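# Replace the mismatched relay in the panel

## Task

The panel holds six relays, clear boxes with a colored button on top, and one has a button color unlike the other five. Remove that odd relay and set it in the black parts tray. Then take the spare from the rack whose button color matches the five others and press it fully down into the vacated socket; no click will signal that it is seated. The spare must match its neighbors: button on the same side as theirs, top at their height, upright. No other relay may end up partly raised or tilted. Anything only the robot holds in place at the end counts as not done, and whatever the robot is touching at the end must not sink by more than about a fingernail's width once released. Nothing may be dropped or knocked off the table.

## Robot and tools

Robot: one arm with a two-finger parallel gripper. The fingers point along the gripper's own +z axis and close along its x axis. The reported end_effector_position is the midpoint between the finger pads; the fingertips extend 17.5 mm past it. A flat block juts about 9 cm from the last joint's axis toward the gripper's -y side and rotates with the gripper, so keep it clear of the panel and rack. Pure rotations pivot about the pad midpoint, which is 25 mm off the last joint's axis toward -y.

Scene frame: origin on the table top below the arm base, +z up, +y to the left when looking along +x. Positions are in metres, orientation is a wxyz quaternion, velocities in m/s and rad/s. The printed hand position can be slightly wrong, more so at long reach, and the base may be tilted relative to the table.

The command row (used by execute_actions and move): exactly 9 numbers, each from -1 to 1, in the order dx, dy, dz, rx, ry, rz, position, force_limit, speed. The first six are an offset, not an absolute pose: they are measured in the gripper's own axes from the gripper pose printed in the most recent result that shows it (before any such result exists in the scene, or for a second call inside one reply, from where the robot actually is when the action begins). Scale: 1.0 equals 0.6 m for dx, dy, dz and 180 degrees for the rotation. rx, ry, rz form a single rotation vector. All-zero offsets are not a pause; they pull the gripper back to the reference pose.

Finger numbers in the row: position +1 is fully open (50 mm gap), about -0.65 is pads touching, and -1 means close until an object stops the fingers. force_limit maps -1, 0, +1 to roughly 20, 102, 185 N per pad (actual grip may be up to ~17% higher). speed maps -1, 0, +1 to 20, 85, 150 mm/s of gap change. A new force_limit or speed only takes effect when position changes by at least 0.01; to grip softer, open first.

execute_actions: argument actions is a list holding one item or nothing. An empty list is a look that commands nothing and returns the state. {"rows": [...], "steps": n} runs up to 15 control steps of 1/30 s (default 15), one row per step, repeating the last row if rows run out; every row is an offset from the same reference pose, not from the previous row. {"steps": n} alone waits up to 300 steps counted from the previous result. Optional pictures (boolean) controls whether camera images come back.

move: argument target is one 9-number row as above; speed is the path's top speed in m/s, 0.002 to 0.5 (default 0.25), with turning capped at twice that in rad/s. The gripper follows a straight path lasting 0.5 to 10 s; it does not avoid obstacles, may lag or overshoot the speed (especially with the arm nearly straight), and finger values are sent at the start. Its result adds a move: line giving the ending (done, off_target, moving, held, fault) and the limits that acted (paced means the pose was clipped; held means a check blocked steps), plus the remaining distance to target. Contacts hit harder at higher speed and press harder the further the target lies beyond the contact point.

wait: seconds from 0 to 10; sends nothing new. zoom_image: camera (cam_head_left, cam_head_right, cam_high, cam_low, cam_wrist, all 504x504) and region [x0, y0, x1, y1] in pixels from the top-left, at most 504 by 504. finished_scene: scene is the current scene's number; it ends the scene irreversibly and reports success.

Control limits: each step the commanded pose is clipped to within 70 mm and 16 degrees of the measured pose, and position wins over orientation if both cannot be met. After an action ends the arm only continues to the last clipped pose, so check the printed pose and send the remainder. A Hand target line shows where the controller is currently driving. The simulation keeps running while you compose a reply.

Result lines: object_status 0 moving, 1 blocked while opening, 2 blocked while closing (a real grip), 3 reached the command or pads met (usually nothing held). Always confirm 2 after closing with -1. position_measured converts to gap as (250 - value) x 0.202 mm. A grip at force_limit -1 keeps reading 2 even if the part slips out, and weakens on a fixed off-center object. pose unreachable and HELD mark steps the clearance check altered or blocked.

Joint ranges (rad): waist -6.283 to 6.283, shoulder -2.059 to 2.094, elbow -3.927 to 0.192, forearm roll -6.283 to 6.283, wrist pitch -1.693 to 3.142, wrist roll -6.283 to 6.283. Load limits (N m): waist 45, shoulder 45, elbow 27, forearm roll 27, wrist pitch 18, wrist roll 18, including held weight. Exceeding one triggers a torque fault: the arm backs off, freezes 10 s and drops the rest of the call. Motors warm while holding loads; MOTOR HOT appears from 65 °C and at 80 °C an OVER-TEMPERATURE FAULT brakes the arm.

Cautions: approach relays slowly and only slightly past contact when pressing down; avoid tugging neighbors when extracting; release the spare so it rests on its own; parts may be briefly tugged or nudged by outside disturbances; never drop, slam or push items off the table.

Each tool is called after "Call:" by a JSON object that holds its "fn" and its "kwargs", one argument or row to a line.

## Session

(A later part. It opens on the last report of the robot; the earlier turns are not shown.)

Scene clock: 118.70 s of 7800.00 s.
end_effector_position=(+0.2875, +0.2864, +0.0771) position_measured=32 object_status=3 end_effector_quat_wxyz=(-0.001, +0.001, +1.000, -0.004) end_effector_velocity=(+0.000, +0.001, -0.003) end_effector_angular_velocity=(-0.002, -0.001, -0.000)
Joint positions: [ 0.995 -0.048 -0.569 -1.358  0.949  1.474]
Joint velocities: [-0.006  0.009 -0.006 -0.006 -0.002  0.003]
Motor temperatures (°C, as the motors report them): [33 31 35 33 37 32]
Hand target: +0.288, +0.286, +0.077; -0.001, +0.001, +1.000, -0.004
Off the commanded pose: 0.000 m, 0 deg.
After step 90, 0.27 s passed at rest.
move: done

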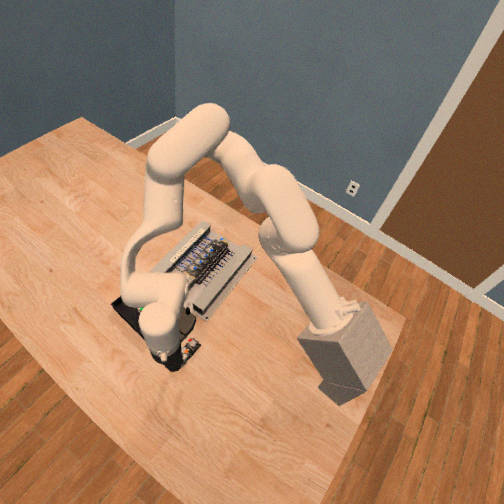

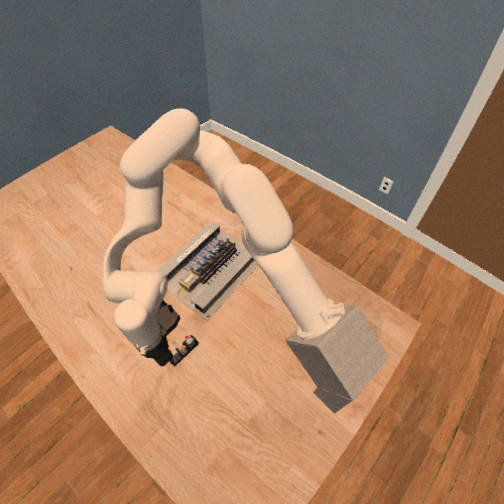

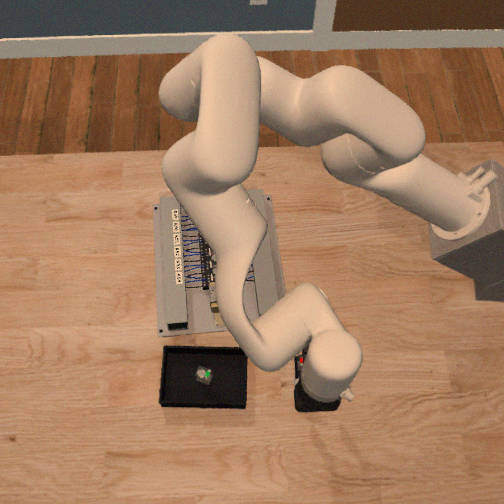

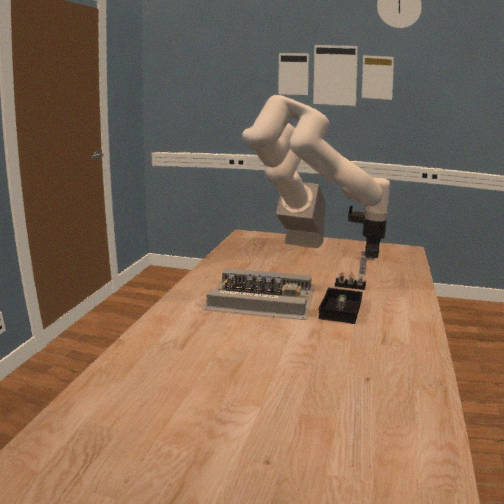

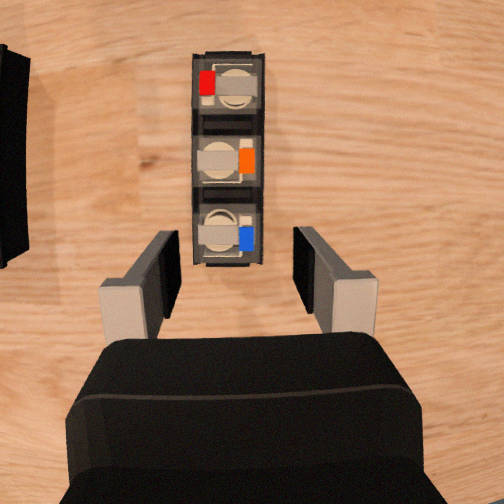

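Call:
{"fn": "move", "kwargs": {
  "target": [-0.007,0.002,0.059,0,0,0,0.8,0,0.5],
  "speed": 0.04
}}

Call:
{"fn": "move", "kwargs": {
  "target": [0,0,0,0,0,0,-1,-0.2,0]
}}

Call:
{"fn": "move", "kwargs": {
  "target": [0,0,-0.13,0,0,0,-1,-0.2,0],
  "speed": 0.08
}}

Scene clock: 124.03 s of 7800.00 s.
end_effector_position=(+0.2917, +0.2871, +0.0420) position_measured=32 object_status=3 end_effector_quat_wxyz=(-0.001, +0.001, +1.000, -0.004) end_effector_velocity=(+0.001, +0.001, -0.002) end_effector_angular_velocity=(+0.002, -0.001, -0.002)
Joint positions: [ 0.898  0.033 -0.609 -1.463  0.889  1.515]
Joint velocities: [-0.005  0.006 -0.005 -0.007 -0.004  0.004]
Motor temperatures (°C, as the motors report them): [34 31 35 33 37 32]
Hand target: +0.292, +0.287, +0.042; -0.001, +0.001, +1.000, -0.004
Off the commanded pose: 0.000 m, 0 deg.
After step 90, 1.03 s passed at rest.
move: done

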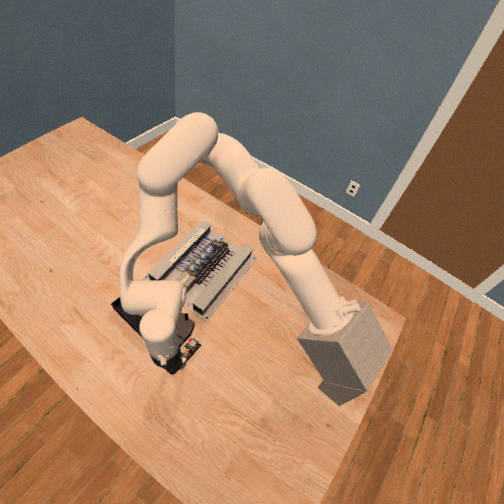

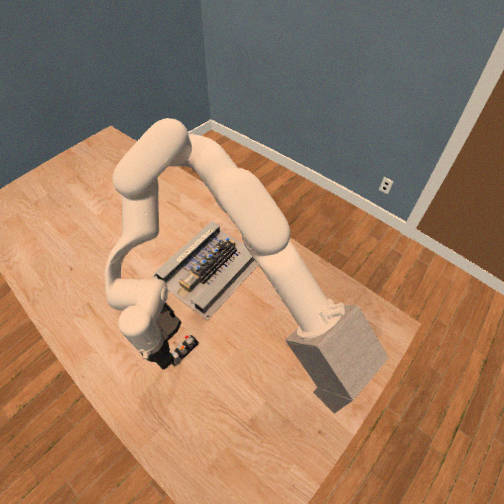

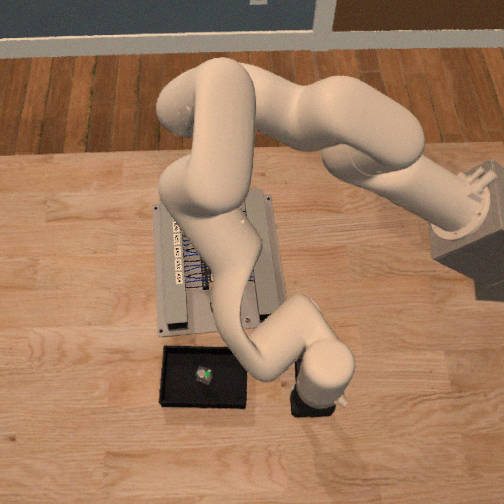

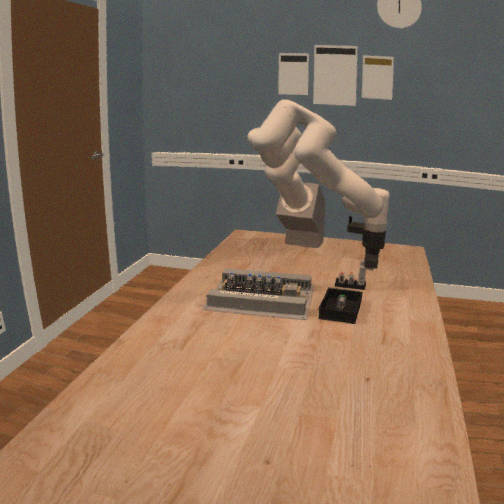

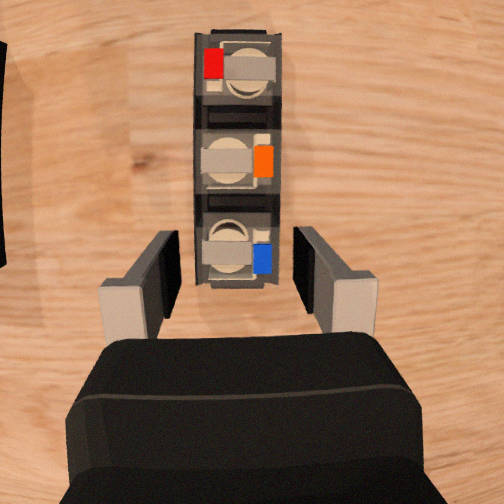

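Scene clock: 124.53 s of 7800.00 s.
end_effector_position=(+0.2917, +0.2871, +0.0420) position_measured=120 object_status=2 end_effector_quat_wxyz=(-0.001, +0.001, +1.000, -0.004) end_effector_velocity=(-0.000, +0.000, +0.000) end_effector_angular_velocity=(+0.001, +0.000, -0.000)
Joint positions: [ 0.898  0.033 -0.609 -1.463  0.889  1.515]
Joint velocities: [0.001 0.    0.    0.    0.    0.001]
Motor temperatures (°C, as the motors report them): [34 31 35 33 37 32]
Hand target: +0.292, +0.287, +0.042; -0.001, +0.001, +1.000, -0.004
Off the commanded pose: 0.000 m, 0 deg.
move: done

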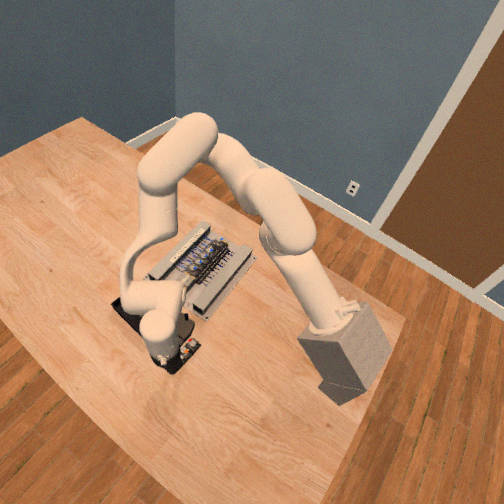

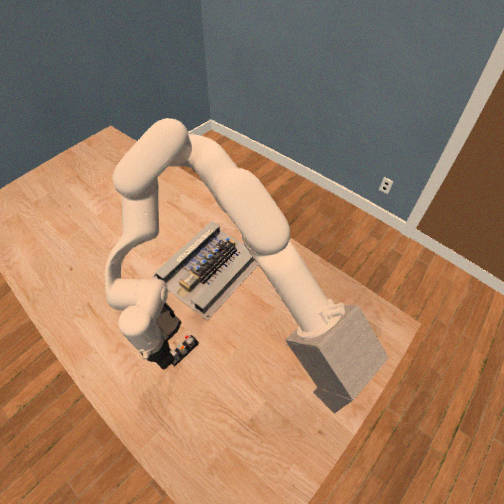

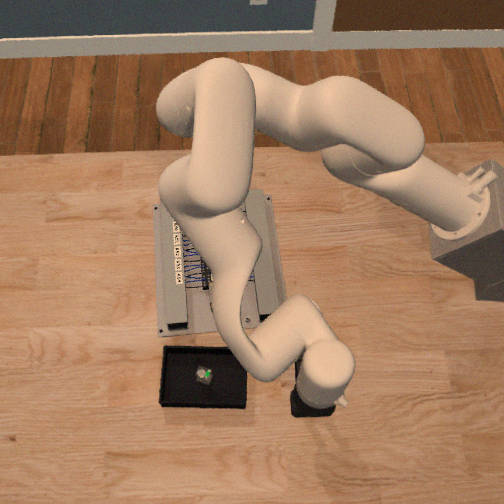

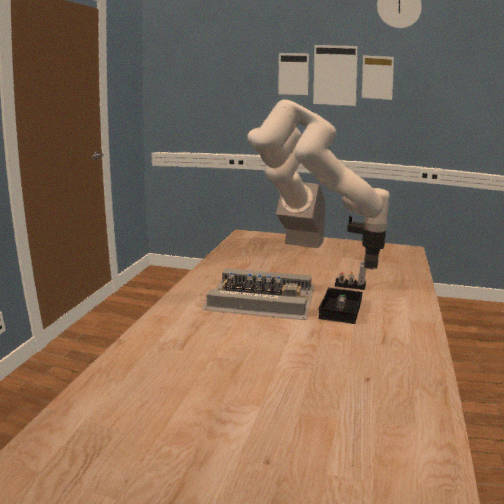

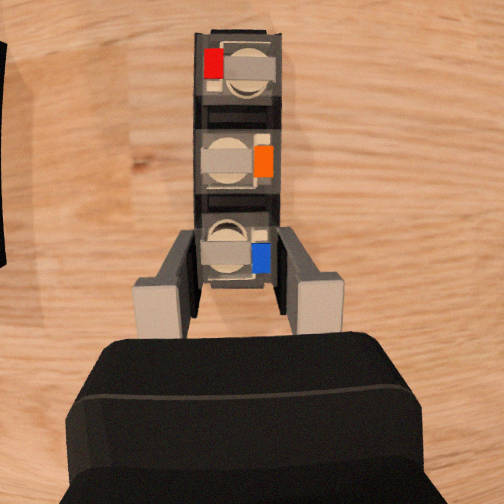

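Scene clock: 126.03 s of 7800.00 s.
end_effector_position=(+0.2916, +0.2880, +0.1198) position_measured=120 object_status=2 end_effector_quat_wxyz=(-0.001, +0.001, +1.000, -0.004) end_effector_velocity=(-0.001, -0.000, +0.003) end_effector_angular_velocity=(-0.001, +0.000, +0.001)
Joint positions: [ 1.11  -0.141 -0.558 -1.229  1.039  1.403]
Joint velocities: [ 0.008 -0.005  0.001  0.008  0.007 -0.003]
Motor temperatures (°C, as the motors report them): [34 31 35 33 37 32]
Hand target: +0.292, +0.288, +0.120; -0.001, +0.001, +1.000, -0.004
Off the commanded pose: 0.000 m, 0 deg.
move: done

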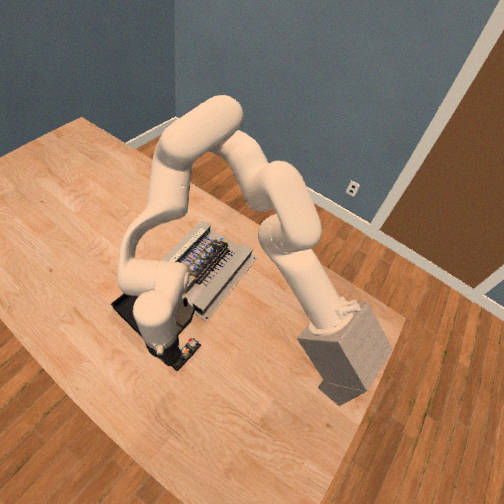

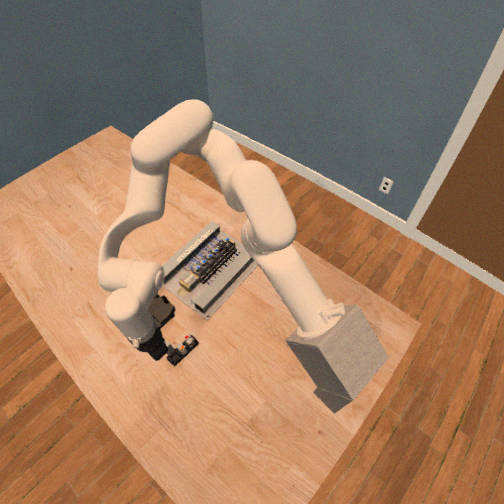

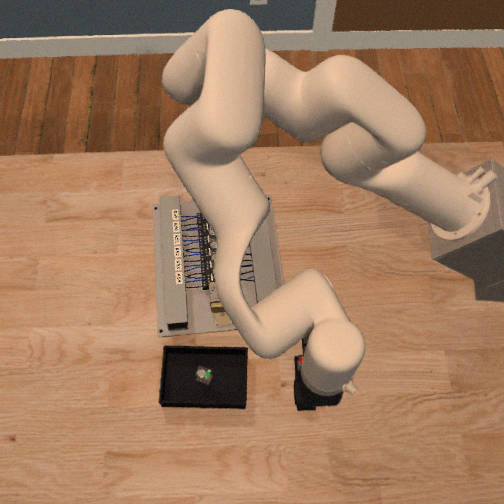

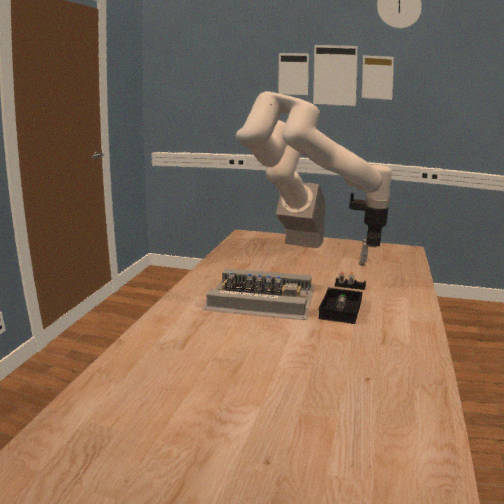

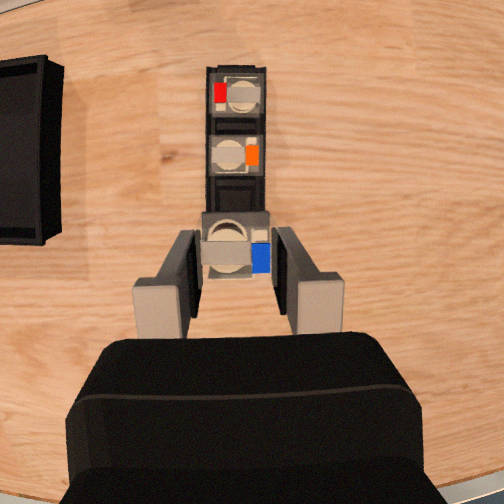

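Call:
{"fn": "move", "kwargs": {
  "target": [-0.279,-0.63,0.02,0,0,-0.022,-1,-0.2,0],
  "speed": 0.2
}}

Call:
{"fn": "zoom_image", "kwargs": {
  "camera": "cam_wrist",
  "region": [120,120,380,340]
}}

Scene clock: 143.83 s of 7800.00 s.
end_effector_position=(+0.4606, -0.0920, +0.1124) position_measured=120 object_status=2 end_effector_quat_wxyz=(+0.002, -0.034, +0.999, -0.007) end_effector_velocity=(-0.001, -0.000, -0.000) end_effector_angular_velocity=(+0.019, +0.002, +0.005)
Joint positions: [-0.368 -1.279 -0.084  0.063  0.397 -1.052]
Joint velocities: [-0.007  0.    -0.002  0.061  0.009 -0.066]
Motor temperatures (°C, as the motors report them): [34 31 35 33 37 32]
Hand target: +0.461, -0.092, +0.112; +0.002, -0.034, +0.999, -0.006
Off the commanded pose: 0.003 m, 1 deg.
After step 90, 11.37 s passed at rest.
move: done

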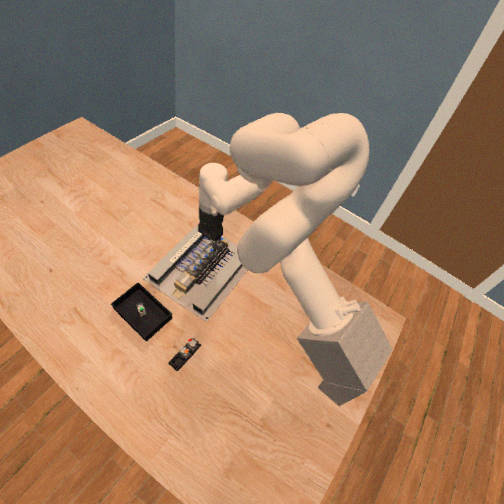

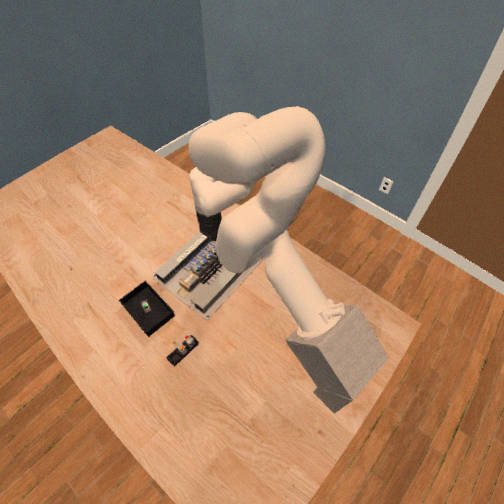

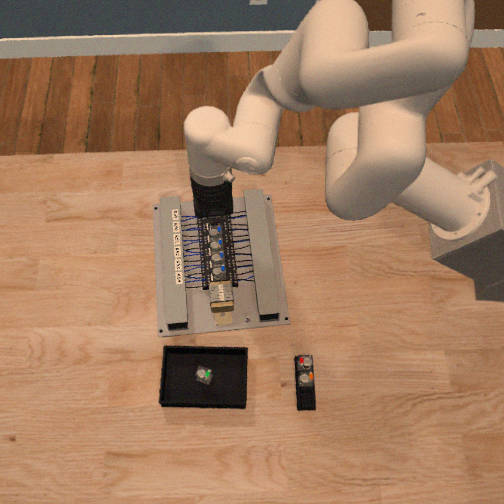

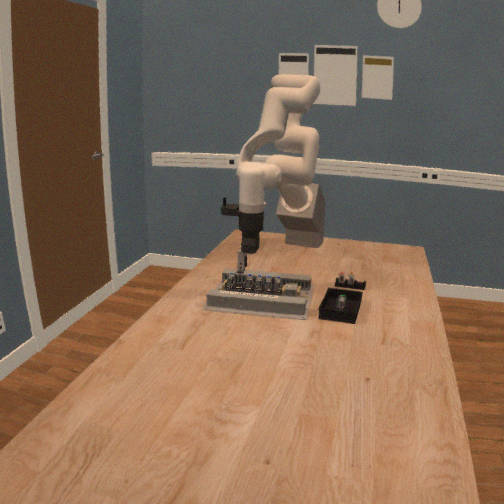

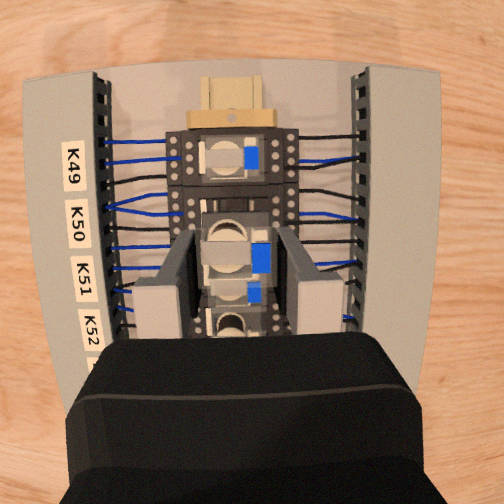

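Region (120, 120, 380, 340) of cam_wrist's 504x504 image, scaled by 1.938, with more detail than that image has; it fills the top 426 rows of this view, and the rest is white.

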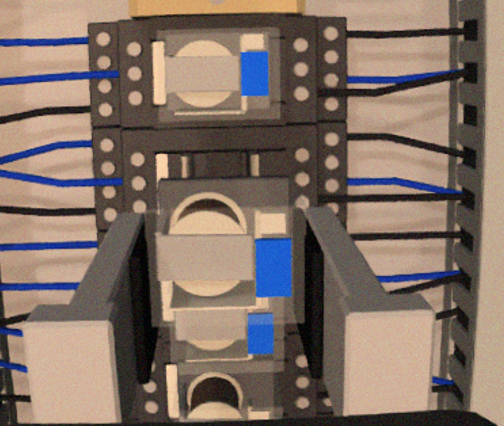

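Call:
{"fn": "move", "kwargs": {
  "target": [0.005,0.005,0.05,0,0,0,-1,-0.2,0],
  "speed": 0.03
}}

Call:
{"fn": "zoom_image", "kwargs": {
  "camera": "cam_wrist",
  "region": [120,100,380,340]
}}

Call:
{"fn": "zoom_image", "kwargs": {
  "camera": "cam_low",
  "region": [200,220,320,320]
}}

Scene clock: 154.70 s of 7800.00 s.
end_effector_position=(+0.4574, -0.0897, +0.0825) position_measured=120 object_status=2 end_effector_quat_wxyz=(+0.002, -0.034, +0.999, -0.007) end_effector_velocity=(-0.000, +0.000, -0.003) end_effector_angular_velocity=(-0.001, +0.000, +0.001)
Joint positions: [-0.352 -1.104 -0.08   0.052  0.217 -1.036]
Joint velocities: [ 0.001  0.019 -0.001 -0.003 -0.018  0.002]
Motor temperatures (°C, as the motors report them): [34 31 36 33 37 32]
Hand target: +0.457, -0.090, +0.082; +0.002, -0.034, +0.999, -0.007
Off the commanded pose: 0.000 m, 0 deg.
After step 90, 6.47 s passed at rest.
move: done

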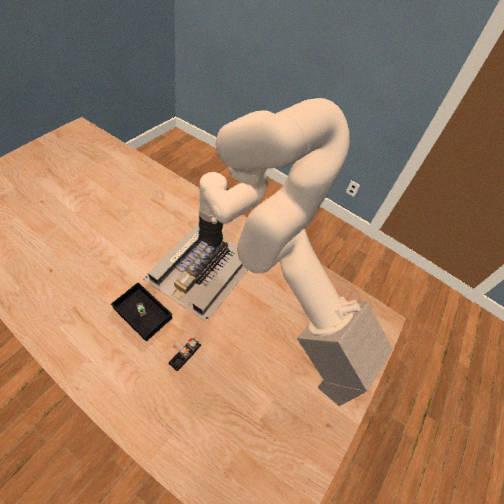

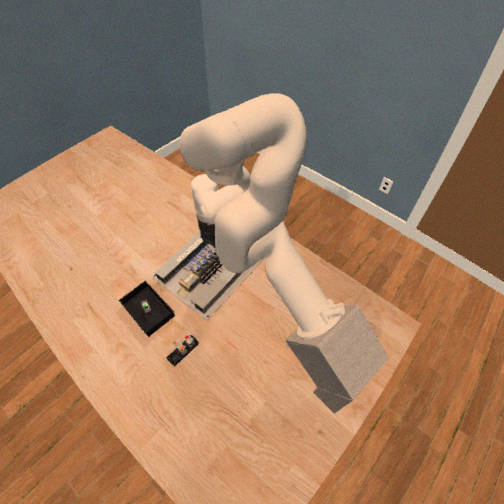

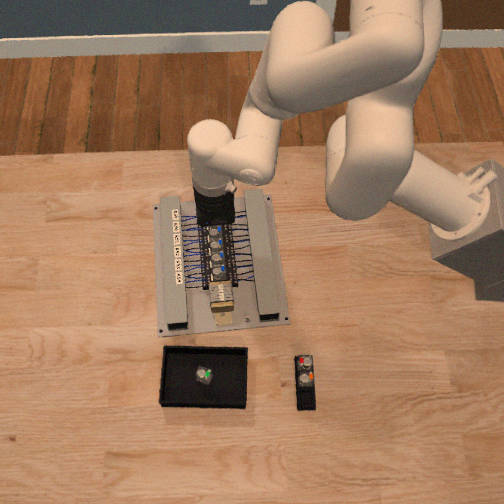

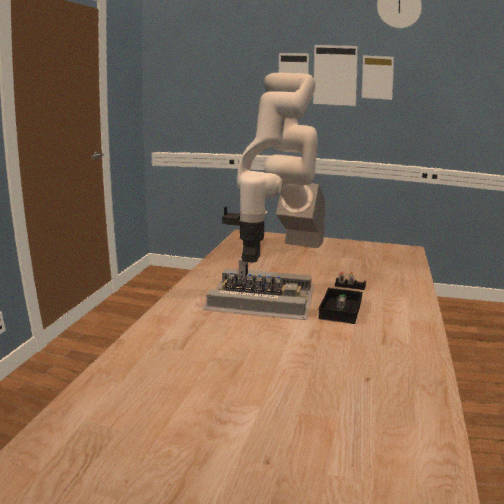

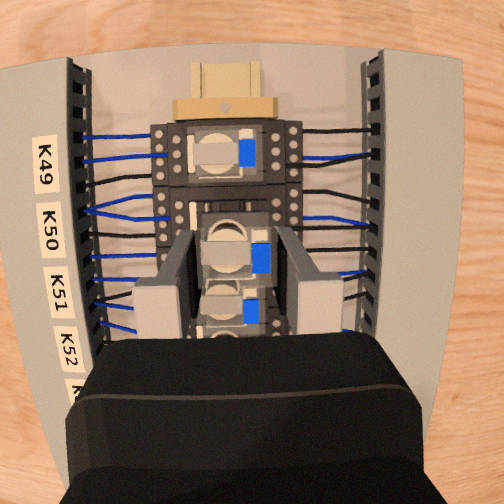

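Region (120, 100, 380, 340) of cam_wrist's 504x504 image, scaled by 1.938, with more detail than that image has; it fills the top 465 rows of this view, and the rest is white.

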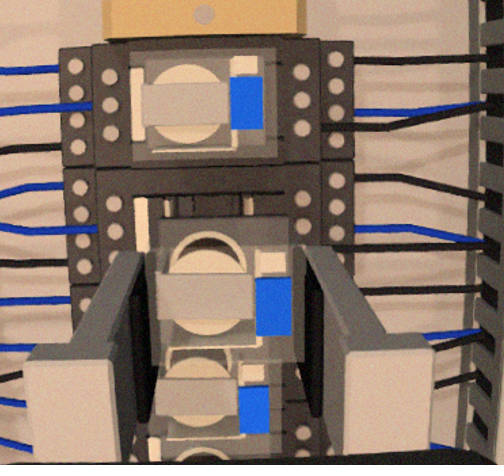

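Region (200, 220, 320, 320) of cam_low's 504x504 image, scaled by 4.200, with more detail than that image has.

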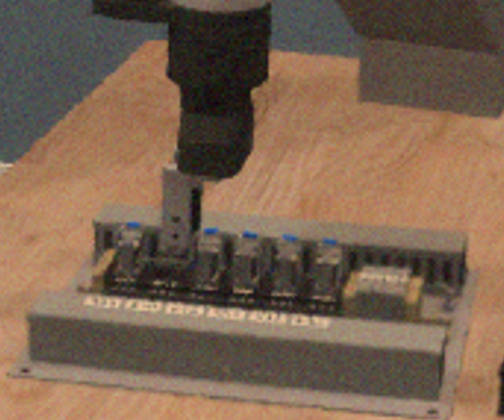

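Call:
{"fn": "move", "kwargs": {
  "target": [-0.004,0,0.015,0,0,0,-1,-0.2,0],
  "speed": 0.015
}}

Call:
{"fn": "zoom_image", "kwargs": {
  "camera": "cam_wrist",
  "region": [120,100,380,340]
}}

Call:
{"fn": "zoom_image", "kwargs": {
  "camera": "cam_low",
  "region": [200,220,320,320]
}}

Scene clock: 163.17 s of 7800.00 s.
end_effector_position=(+0.4597, -0.0897, +0.0738) position_measured=120 object_status=2 end_effector_quat_wxyz=(+0.002, -0.034, +0.999, -0.007) end_effector_velocity=(+0.001, -0.000, -0.002) end_effector_angular_velocity=(-0.000, -0.001, -0.003)
Joint positions: [-0.349 -1.039 -0.094  0.052  0.166 -1.034]
Joint velocities: [ 0.     0.019 -0.005  0.002 -0.015  0.001]
Motor temperatures (°C, as the motors report them): [33 31 35 33 37 32]
Hand target: +0.460, -0.090, +0.073; +0.002, -0.034, +0.999, -0.007
Off the commanded pose: 0.000 m, 0 deg.
After step 90, 4.57 s passed at rest.
move: done

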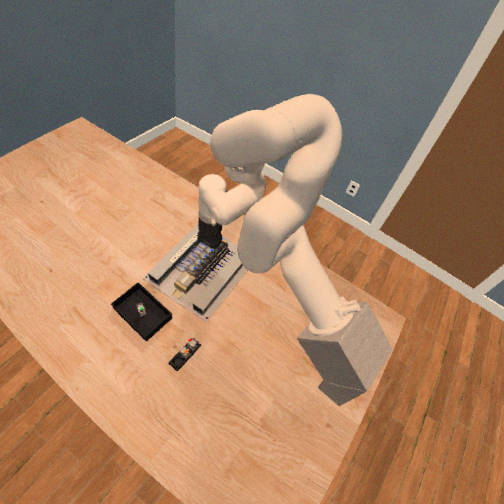

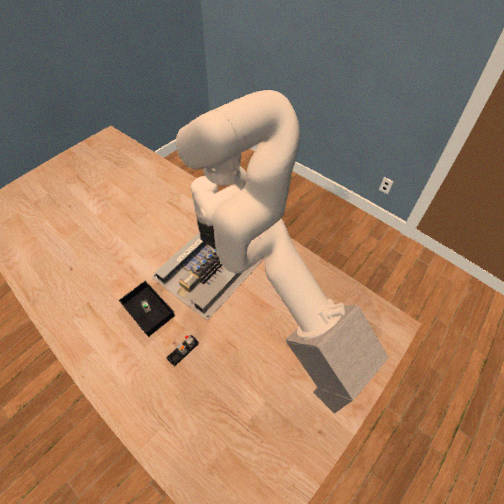

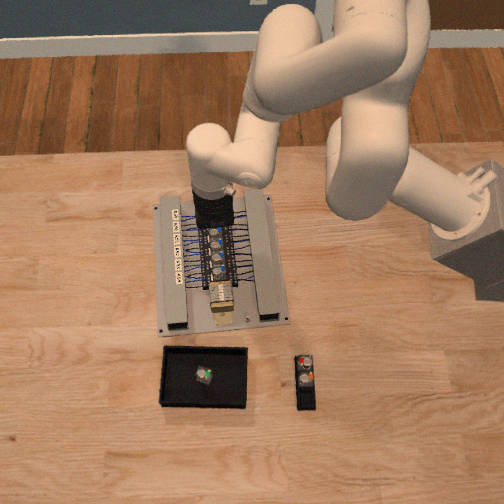

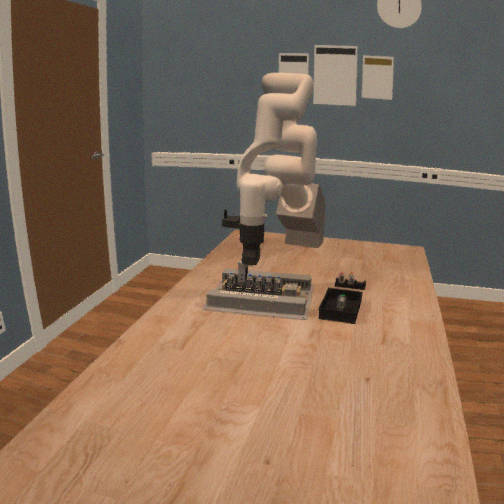

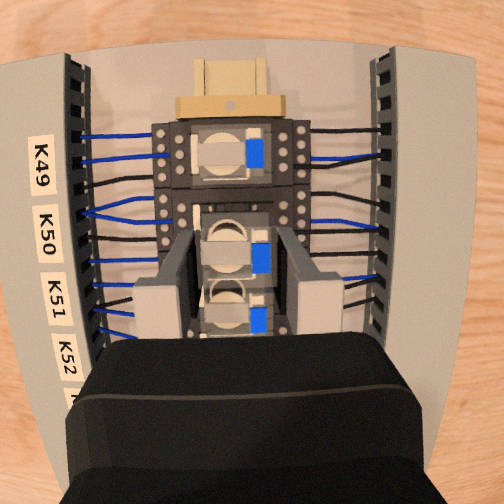

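Region (120, 100, 380, 340) of cam_wrist's 504x504 image, scaled by 1.938, with more detail than that image has; it fills the top 465 rows of this view, and the rest is white.

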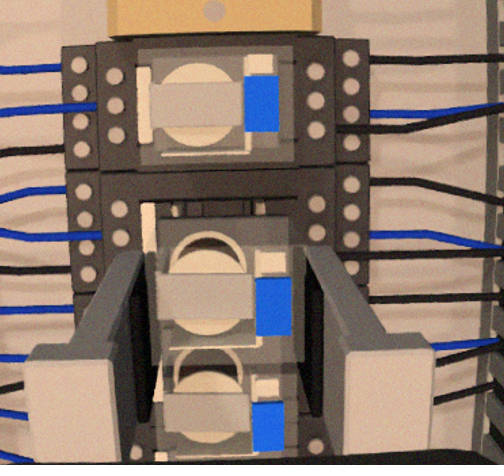

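Region (200, 220, 320, 320) of cam_low's 504x504 image, scaled by 4.200, with more detail than that image has.

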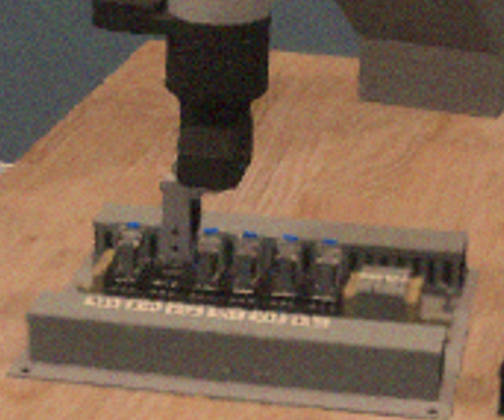

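Call:
{"fn": "move", "kwargs": {
  "target": [0,0,0.027,0,0,0,-1,-0.2,0],
  "speed": 0.006
}}

Call:
{"fn": "zoom_image", "kwargs": {
  "camera": "cam_low",
  "region": [200,220,320,320]
}}

Scene clock: 169.53 s of 7800.00 s.
end_effector_position=(+0.4668, -0.0909, +0.0617) position_measured=120 object_status=2 end_effector_quat_wxyz=(+0.012, -0.034, +0.999, -0.009) end_effector_velocity=(-0.001, -0.000, -0.002) end_effector_angular_velocity=(-0.000, +0.003, -0.000)
Joint positions: [-0.344 -0.943 -0.112  0.061  0.068 -1.041]
Joint velocities: [-0.     0.008 -0.001  0.001 -0.005 -0.001]
Motor temperatures (°C, as the motors report them): [33 31 35 33 37 32]
Hand target: +0.460, -0.090, +0.058; +0.002, -0.034, +0.999, -0.007
Off the commanded pose: 0.008 m, 1 deg.
After step 90, 0.50 s passed at rest.
move: off_target

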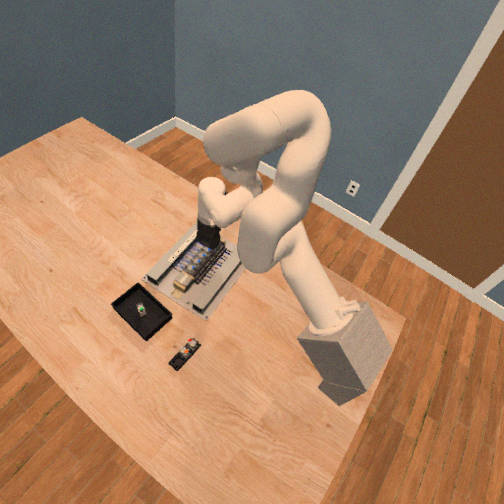

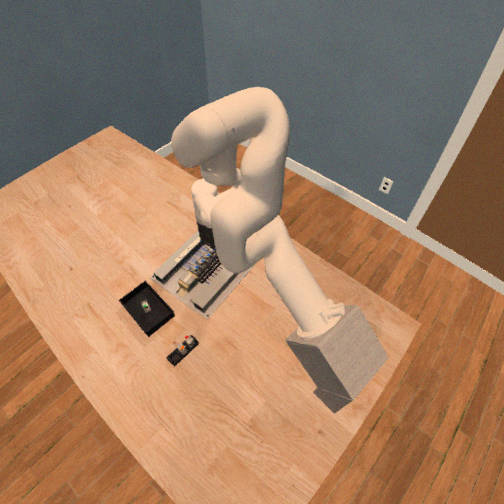

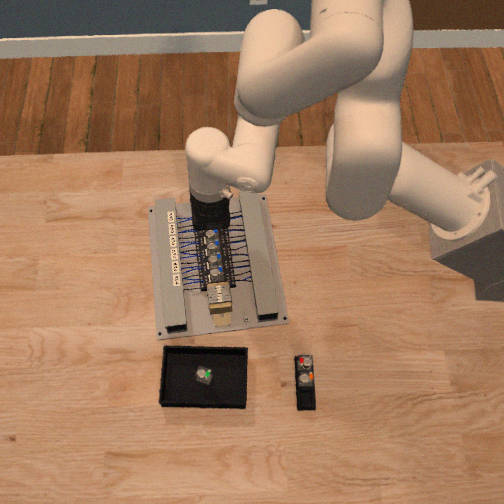

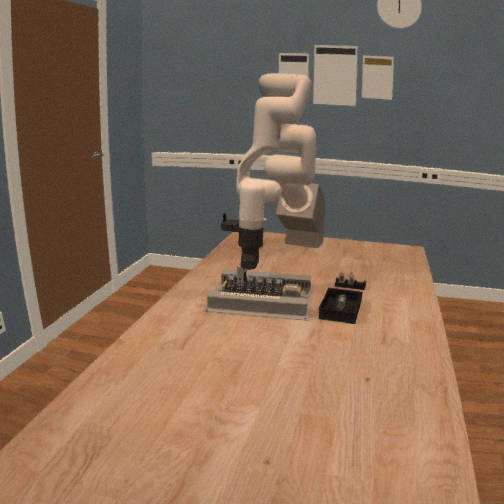

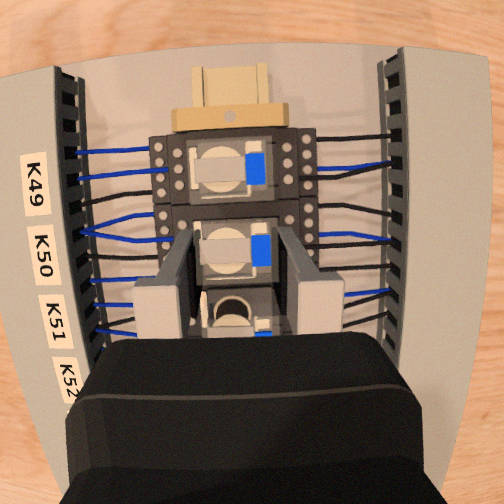

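Region (200, 220, 320, 320) of cam_low's 504x504 image, scaled by 4.200, with more detail than that image has.

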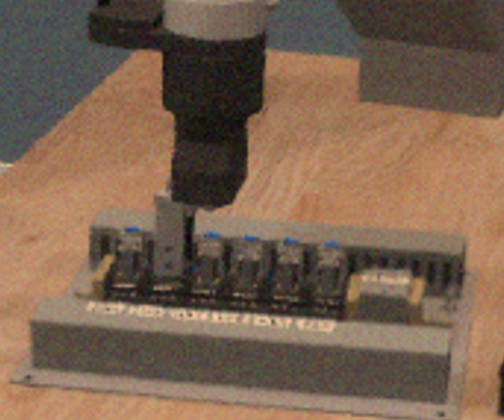

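Call:
{"fn": "move", "kwargs": {
  "target": [0.003,0,0.02,0,0.006,0,-1,-0.2,0],
  "speed": 0.005
}}

Call:
{"fn": "zoom_image", "kwargs": {
  "camera": "cam_low",
  "region": [200,220,320,320]
}}

Scene clock: 177.57 s of 7800.00 s.
end_effector_position=(+0.4708, -0.0920, +0.0541) position_measured=120 object_status=2 end_effector_quat_wxyz=(+0.012, -0.034, +0.999, -0.011) end_effector_velocity=(+0.000, +0.000, -0.000) end_effector_angular_velocity=(+0.001, -0.001, +0.000)
Joint positions: [-0.346 -0.885 -0.133  0.048  0.031 -1.029]
Joint velocities: [ 0.001  0.001 -0.001 -0.002 -0.001  0.002]
Motor temperatures (°C, as the motors report them): [34 31 35 33 37 32]
Hand target: +0.465, -0.091, +0.050; +0.003, -0.034, +0.999, -0.009
Off the commanded pose: 0.007 m, 1 deg.
After step 90, 2.40 s passed at rest.
move: off_target

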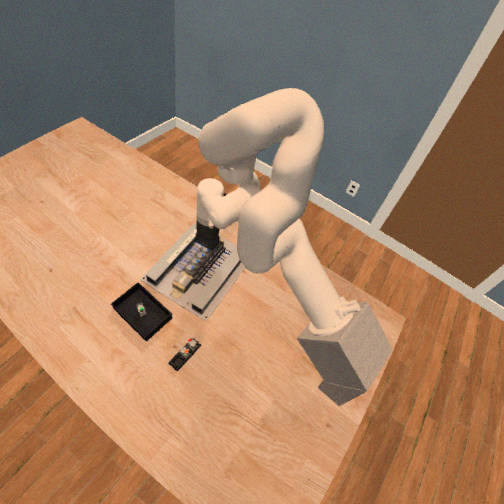

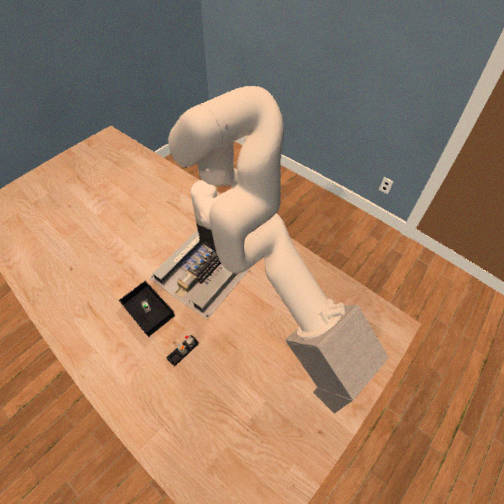

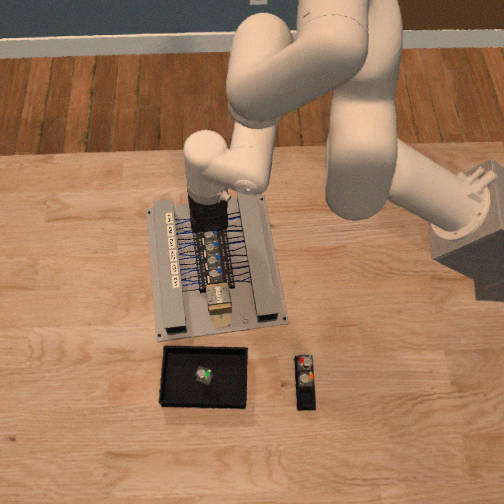

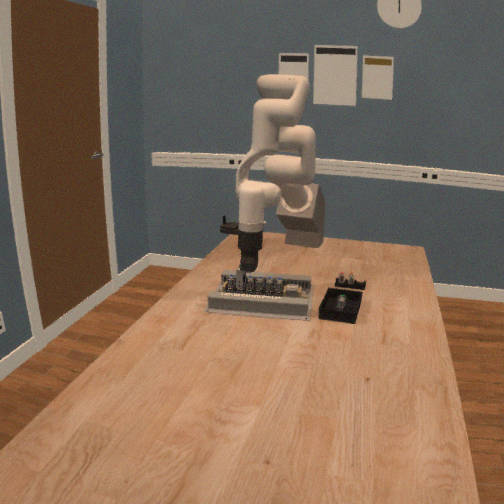

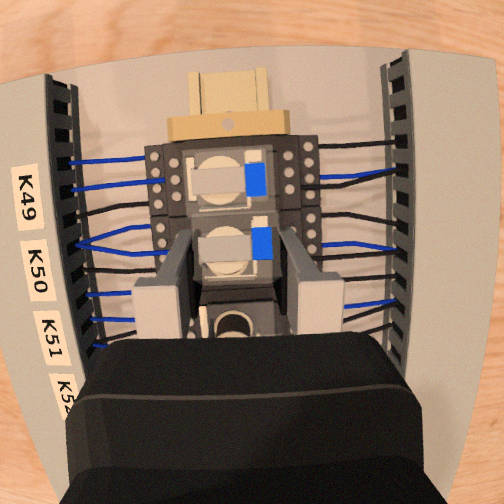

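Region (200, 220, 320, 320) of cam_low's 504x504 image, scaled by 4.200, with more detail than that image has.

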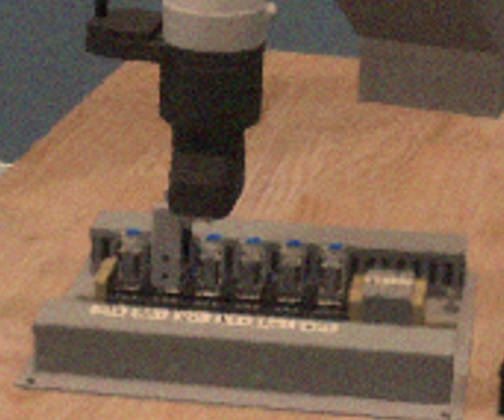

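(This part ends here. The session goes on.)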